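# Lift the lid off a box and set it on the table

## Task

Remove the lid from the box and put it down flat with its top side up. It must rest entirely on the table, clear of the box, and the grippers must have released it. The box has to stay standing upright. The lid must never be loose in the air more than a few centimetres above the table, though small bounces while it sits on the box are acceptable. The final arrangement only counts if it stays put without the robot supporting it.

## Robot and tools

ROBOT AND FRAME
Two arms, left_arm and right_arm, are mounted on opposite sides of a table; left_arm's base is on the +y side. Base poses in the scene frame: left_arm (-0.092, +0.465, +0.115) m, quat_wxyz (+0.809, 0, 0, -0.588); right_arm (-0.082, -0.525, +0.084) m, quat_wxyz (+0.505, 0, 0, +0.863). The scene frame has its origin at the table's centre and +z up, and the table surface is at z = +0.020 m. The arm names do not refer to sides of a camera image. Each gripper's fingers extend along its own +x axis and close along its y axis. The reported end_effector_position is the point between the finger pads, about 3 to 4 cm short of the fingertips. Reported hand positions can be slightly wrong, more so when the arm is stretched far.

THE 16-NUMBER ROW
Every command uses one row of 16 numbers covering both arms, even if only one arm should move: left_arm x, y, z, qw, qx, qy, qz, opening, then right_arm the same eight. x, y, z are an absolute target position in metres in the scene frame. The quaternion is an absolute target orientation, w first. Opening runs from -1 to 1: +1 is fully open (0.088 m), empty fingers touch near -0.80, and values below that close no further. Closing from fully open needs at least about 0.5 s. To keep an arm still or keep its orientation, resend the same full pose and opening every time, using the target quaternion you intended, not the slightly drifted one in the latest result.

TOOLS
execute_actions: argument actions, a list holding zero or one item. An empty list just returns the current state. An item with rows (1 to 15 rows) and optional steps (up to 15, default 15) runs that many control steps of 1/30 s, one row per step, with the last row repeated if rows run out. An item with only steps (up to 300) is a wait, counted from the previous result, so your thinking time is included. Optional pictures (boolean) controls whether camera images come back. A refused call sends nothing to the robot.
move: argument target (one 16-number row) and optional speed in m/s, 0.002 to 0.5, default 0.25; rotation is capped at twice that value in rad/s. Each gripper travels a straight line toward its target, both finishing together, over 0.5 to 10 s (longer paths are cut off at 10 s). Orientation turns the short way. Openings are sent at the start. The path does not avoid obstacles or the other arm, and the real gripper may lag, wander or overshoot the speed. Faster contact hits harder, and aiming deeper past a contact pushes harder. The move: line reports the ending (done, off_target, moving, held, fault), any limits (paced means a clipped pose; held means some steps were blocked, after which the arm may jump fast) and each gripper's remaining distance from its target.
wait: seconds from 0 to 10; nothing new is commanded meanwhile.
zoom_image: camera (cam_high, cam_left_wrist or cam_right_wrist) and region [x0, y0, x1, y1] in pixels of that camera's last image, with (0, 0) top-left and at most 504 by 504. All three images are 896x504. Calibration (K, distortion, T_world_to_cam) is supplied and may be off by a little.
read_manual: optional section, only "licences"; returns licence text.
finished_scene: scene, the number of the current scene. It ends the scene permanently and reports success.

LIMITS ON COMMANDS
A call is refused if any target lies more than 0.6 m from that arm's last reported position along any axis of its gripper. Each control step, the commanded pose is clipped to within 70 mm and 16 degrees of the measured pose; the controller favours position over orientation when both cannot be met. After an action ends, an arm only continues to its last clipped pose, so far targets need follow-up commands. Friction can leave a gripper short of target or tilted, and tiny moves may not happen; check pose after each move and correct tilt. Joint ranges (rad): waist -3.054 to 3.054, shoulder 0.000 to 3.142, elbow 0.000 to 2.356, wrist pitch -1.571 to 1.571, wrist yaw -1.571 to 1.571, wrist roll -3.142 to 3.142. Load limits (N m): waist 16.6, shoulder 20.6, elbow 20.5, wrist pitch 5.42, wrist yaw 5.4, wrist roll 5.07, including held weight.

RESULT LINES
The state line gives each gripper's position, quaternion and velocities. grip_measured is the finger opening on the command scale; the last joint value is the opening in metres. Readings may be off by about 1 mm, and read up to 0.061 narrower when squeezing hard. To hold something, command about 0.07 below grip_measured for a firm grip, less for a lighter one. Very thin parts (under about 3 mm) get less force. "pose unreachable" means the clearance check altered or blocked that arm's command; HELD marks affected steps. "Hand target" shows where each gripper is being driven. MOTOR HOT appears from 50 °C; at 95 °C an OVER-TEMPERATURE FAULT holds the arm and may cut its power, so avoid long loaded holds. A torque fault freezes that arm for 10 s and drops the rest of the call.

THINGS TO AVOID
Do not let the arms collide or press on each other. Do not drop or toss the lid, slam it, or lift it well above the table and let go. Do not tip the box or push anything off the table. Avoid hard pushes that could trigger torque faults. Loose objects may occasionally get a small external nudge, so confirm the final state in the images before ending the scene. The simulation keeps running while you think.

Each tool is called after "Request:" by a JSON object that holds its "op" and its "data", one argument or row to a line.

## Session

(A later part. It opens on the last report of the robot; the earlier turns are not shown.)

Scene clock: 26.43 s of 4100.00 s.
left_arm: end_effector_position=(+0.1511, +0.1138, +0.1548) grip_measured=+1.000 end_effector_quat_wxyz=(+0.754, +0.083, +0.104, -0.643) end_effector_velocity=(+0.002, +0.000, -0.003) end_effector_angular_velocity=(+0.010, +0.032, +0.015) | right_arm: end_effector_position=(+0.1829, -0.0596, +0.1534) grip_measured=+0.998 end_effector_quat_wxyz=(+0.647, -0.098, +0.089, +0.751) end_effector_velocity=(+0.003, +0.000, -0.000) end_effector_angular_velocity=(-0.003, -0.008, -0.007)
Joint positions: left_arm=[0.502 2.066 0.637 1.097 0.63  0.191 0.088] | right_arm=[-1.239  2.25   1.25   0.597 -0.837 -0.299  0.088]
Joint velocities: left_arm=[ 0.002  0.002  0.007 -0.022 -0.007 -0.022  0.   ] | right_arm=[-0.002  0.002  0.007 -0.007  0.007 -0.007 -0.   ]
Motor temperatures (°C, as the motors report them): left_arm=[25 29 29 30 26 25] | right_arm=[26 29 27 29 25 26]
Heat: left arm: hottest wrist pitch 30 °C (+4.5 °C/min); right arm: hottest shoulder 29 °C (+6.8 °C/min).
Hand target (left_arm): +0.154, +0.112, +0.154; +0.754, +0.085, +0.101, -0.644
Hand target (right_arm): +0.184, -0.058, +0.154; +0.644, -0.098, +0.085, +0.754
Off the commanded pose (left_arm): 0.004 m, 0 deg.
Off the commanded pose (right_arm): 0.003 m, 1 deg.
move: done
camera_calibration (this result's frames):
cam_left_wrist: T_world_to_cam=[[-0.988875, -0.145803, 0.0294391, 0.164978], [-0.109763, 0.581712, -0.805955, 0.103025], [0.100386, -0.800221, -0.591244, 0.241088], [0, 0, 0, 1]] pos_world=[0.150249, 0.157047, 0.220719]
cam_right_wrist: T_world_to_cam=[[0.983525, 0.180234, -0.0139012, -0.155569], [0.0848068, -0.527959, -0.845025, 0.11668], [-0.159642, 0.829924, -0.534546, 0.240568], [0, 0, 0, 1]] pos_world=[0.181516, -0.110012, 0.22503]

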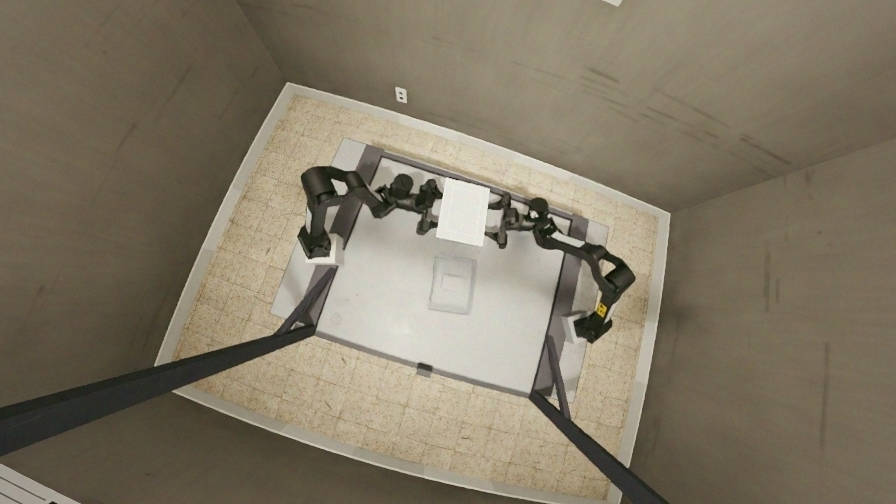

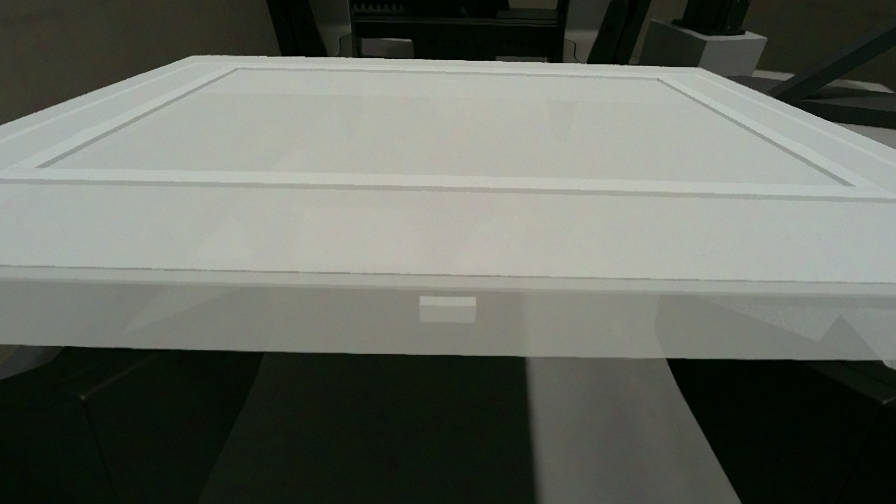

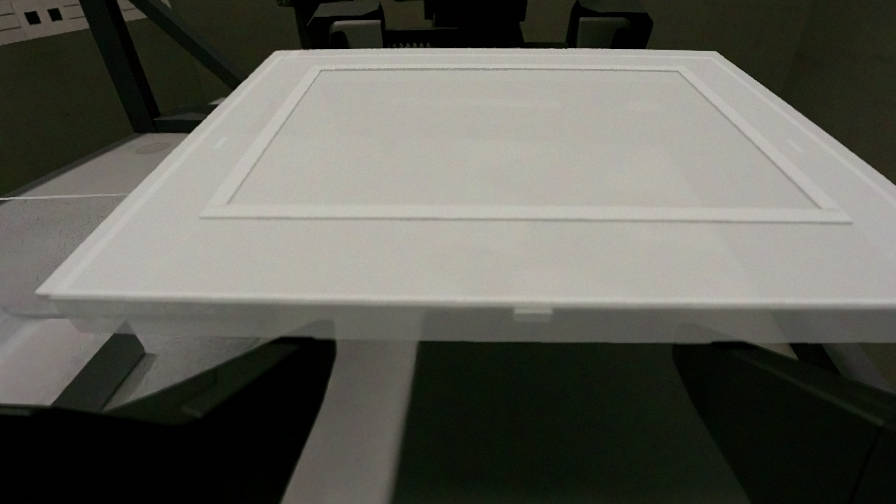

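Request:
{"op": "move", "data": {
  "target": [0.152,0.115,0.046,0.742,0.14,0.164,-0.633,1,0.18,-0.052,0.046,0.633,-0.164,0.14,0.742,1],
  "speed": 0.035
}}

Request:
{"op": "move", "data": {
  "target": [0.143,0.17,0.046,0.742,0.14,0.164,-0.633,1,0.188,-0.102,0.044,0.633,-0.164,0.14,0.742,1],
  "speed": 0.03
}}

Scene clock: 30.50 s of 4100.00 s.
left_arm: end_effector_position=(+0.1508, +0.1177, +0.0481) grip_measured=+1.000 end_effector_quat_wxyz=(+0.743, +0.138, +0.167, -0.633) end_effector_velocity=(+0.001, -0.001, -0.001) end_effector_angular_velocity=(+0.001, +0.019, +0.013) | right_arm: end_effector_position=(+0.1824, -0.0548, +0.0525) grip_measured=+0.998 end_effector_quat_wxyz=(+0.637, -0.160, +0.137, +0.742) end_effector_velocity=(+0.003, -0.003, -0.004) end_effector_angular_velocity=(-0.016, -0.009, -0.004)
Joint positions: left_arm=[0.492 2.402 0.727 1.146 0.578 0.303 0.088] | right_arm=[-1.217  2.476  1.334  0.537 -0.761 -0.445  0.088]
Joint velocities: left_arm=[-0.002  0.002  0.007 -0.007 -0.007 -0.022  0.   ] | right_arm=[-0.007  0.002  0.002 -0.022  0.007 -0.022 -0.   ]
Motor temperatures (°C, as the motors report them): left_arm=[25 29 29 30 26 25] | right_arm=[26 29 28 29 25 26]
Heat: left arm: hottest wrist pitch 30 °C (+3.9 °C/min); right arm: hottest shoulder 29 °C (+5.9 °C/min).
Hand target (left_arm): +0.152, +0.115, +0.046; +0.743, +0.141, +0.164, -0.633
Hand target (right_arm): +0.180, -0.053, +0.046; +0.634, -0.164, +0.140, +0.743
Off the commanded pose (left_arm): 0.004 m, 0 deg.
Off the commanded pose (right_arm): 0.008 m, 1 deg.
move: done
camera_calibration (this result's frames):
cam_left_wrist: T_world_to_cam=[[-0.988126, -0.150835, 0.029249, 0.168877], [-0.128735, 0.708872, -0.693489, -0.00284909], [0.0838689, -0.68902, -0.719873, 0.176769], [0, 0, 0, 1]] pos_world=[0.15168, 0.149289, 0.120336]
cam_right_wrist: T_world_to_cam=[[0.983068, 0.182907, -0.0110959, -0.157358], [0.11282, -0.651865, -0.749896, 0.0171604], [-0.144394, 0.735946, -0.661463, 0.181325], [0, 0, 0, 1]] pos_world=[0.17894, -0.0934777, 0.131063]

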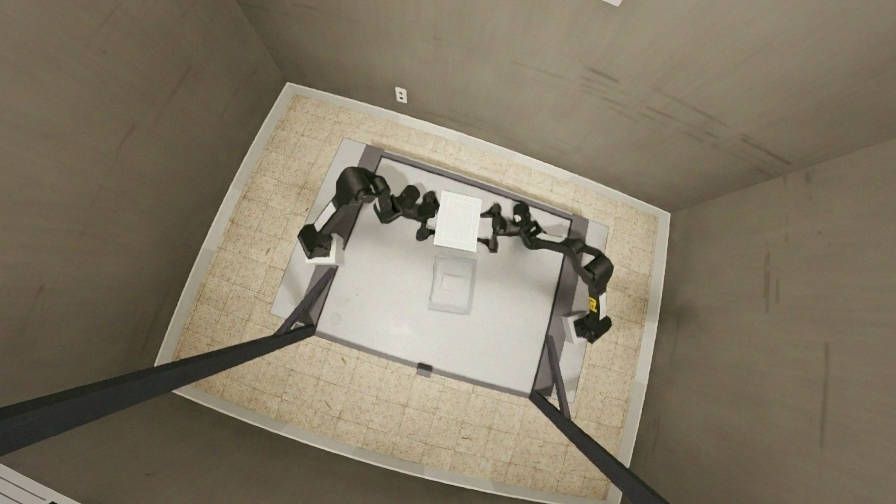

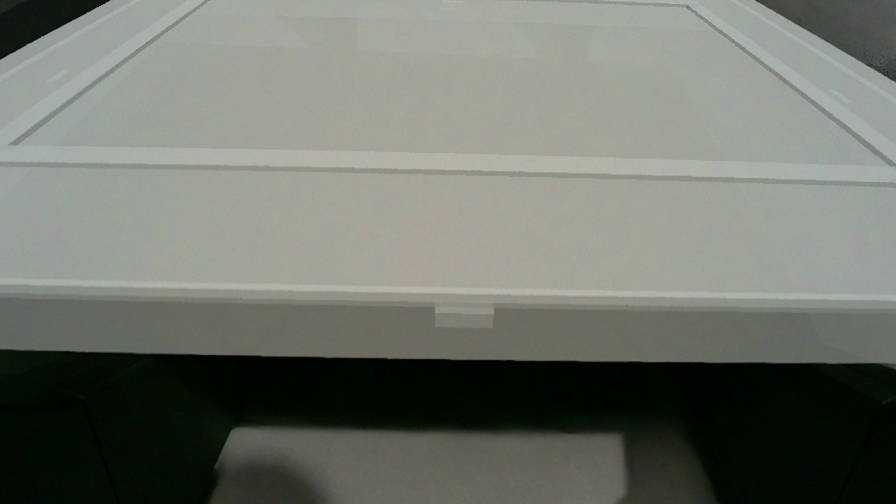

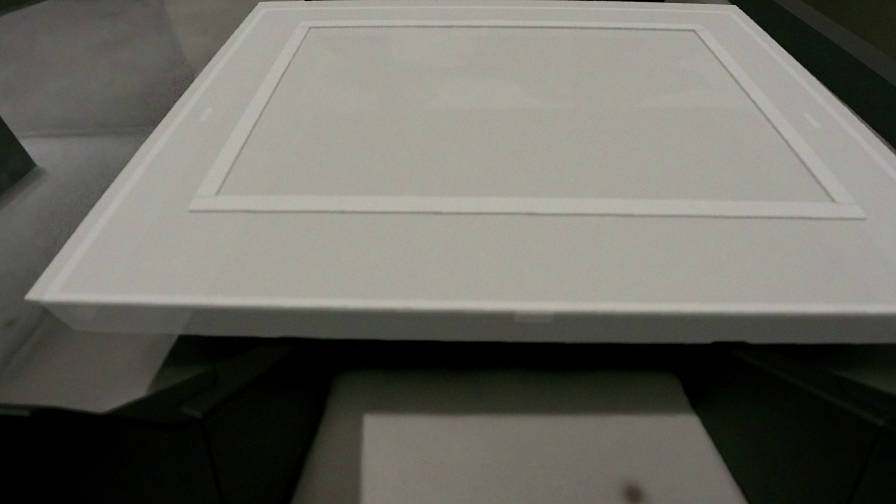

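Scene clock: 32.60 s of 4100.00 s.
left_arm: end_effector_position=(+0.1432, +0.1680, +0.0446) grip_measured=+1.000 end_effector_quat_wxyz=(+0.742, +0.139, +0.166, -0.634) end_effector_velocity=(-0.001, +0.005, -0.005) end_effector_angular_velocity=(+0.022, +0.017, +0.024) | right_arm: end_effector_position=(+0.1862, -0.0955, +0.0484) grip_measured=+0.998 end_effector_quat_wxyz=(+0.631, -0.164, +0.131, +0.747) end_effector_velocity=(+0.002, -0.001, +0.001) end_effector_angular_velocity=(-0.004, -0.008, -0.005)
Joint positions: left_arm=[0.609 2.396 0.579 1.242 0.68  0.382 0.088] | right_arm=[-1.291  2.426  1.206  0.567 -0.831 -0.528  0.088]
Joint velocities: left_arm=[ 0.002  0.002 -0.012 -0.007 -0.022 -0.007  0.   ] | right_arm=[-0.002 -0.007 -0.002 -0.007  0.007 -0.007 -0.   ]
Motor temperatures (°C, as the motors report them): left_arm=[25 30 29 30 26 25] | right_arm=[26 30 28 28 25 26]
Heat: left arm: hottest shoulder 30 °C (+3.7 °C/min); right arm: hottest shoulder 30 °C (+7.4 °C/min).
Hand target (left_arm): +0.143, +0.170, +0.046; +0.743, +0.140, +0.164, -0.634
Hand target (right_arm): +0.188, -0.102, +0.045; +0.634, -0.164, +0.140, +0.743
Off the commanded pose (left_arm): 0.002 m, 0 deg.
Off the commanded pose (right_arm): 0.008 m, 1 deg.
move: done
camera_calibration (this result's frames):
cam_left_wrist: T_world_to_cam=[[-0.988726, -0.147111, 0.0279244, 0.168588], [-0.125121, 0.709246, -0.693768, -0.0424934], [0.0822555, -0.68944, -0.719657, 0.20981], [0, 0, 0, 1]] pos_world=[0.144112, 0.199591, 0.116803]
cam_right_wrist: T_world_to_cam=[[0.979872, 0.199627, -0.000129425, -0.151952], [0.131737, -0.647119, -0.750921, -0.015888], [-0.149988, 0.73579, -0.660392, 0.210091], [0, 0, 0, 1]] pos_world=[0.182497, -0.13453, 0.126792]

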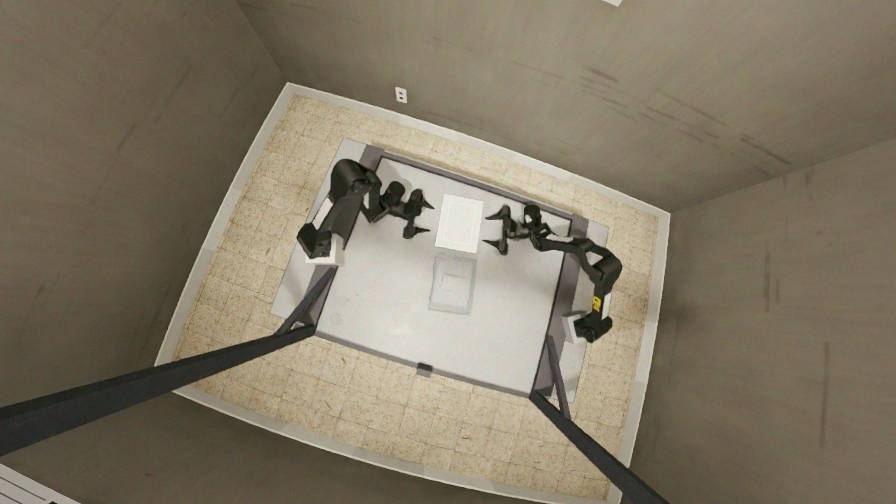

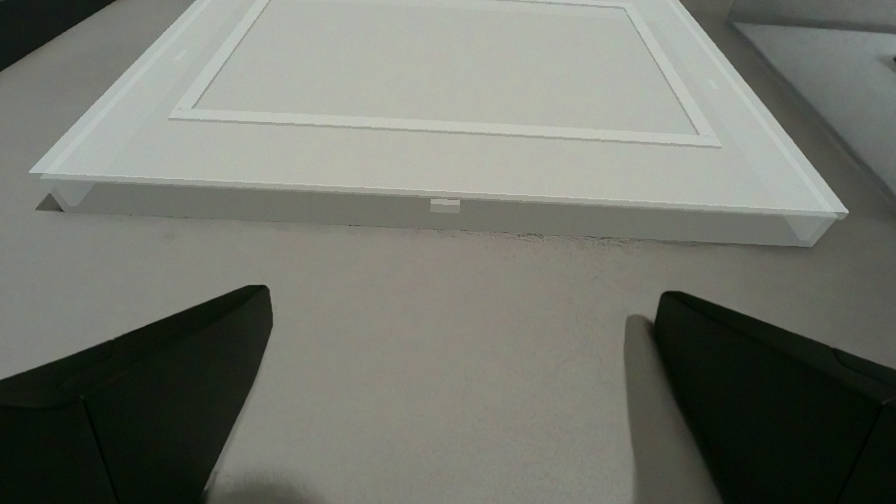

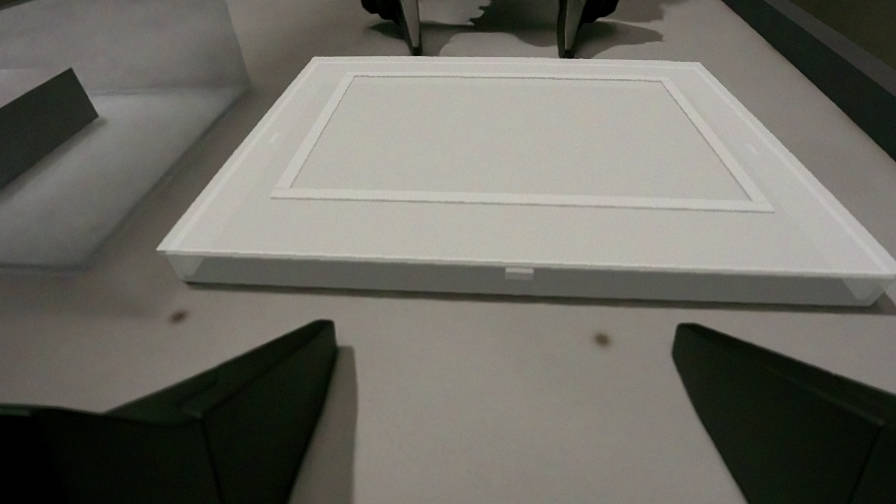

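Request:
{"op": "finished_scene", "data": {
  "scene": 2
}}

The scene is finished: the task was done.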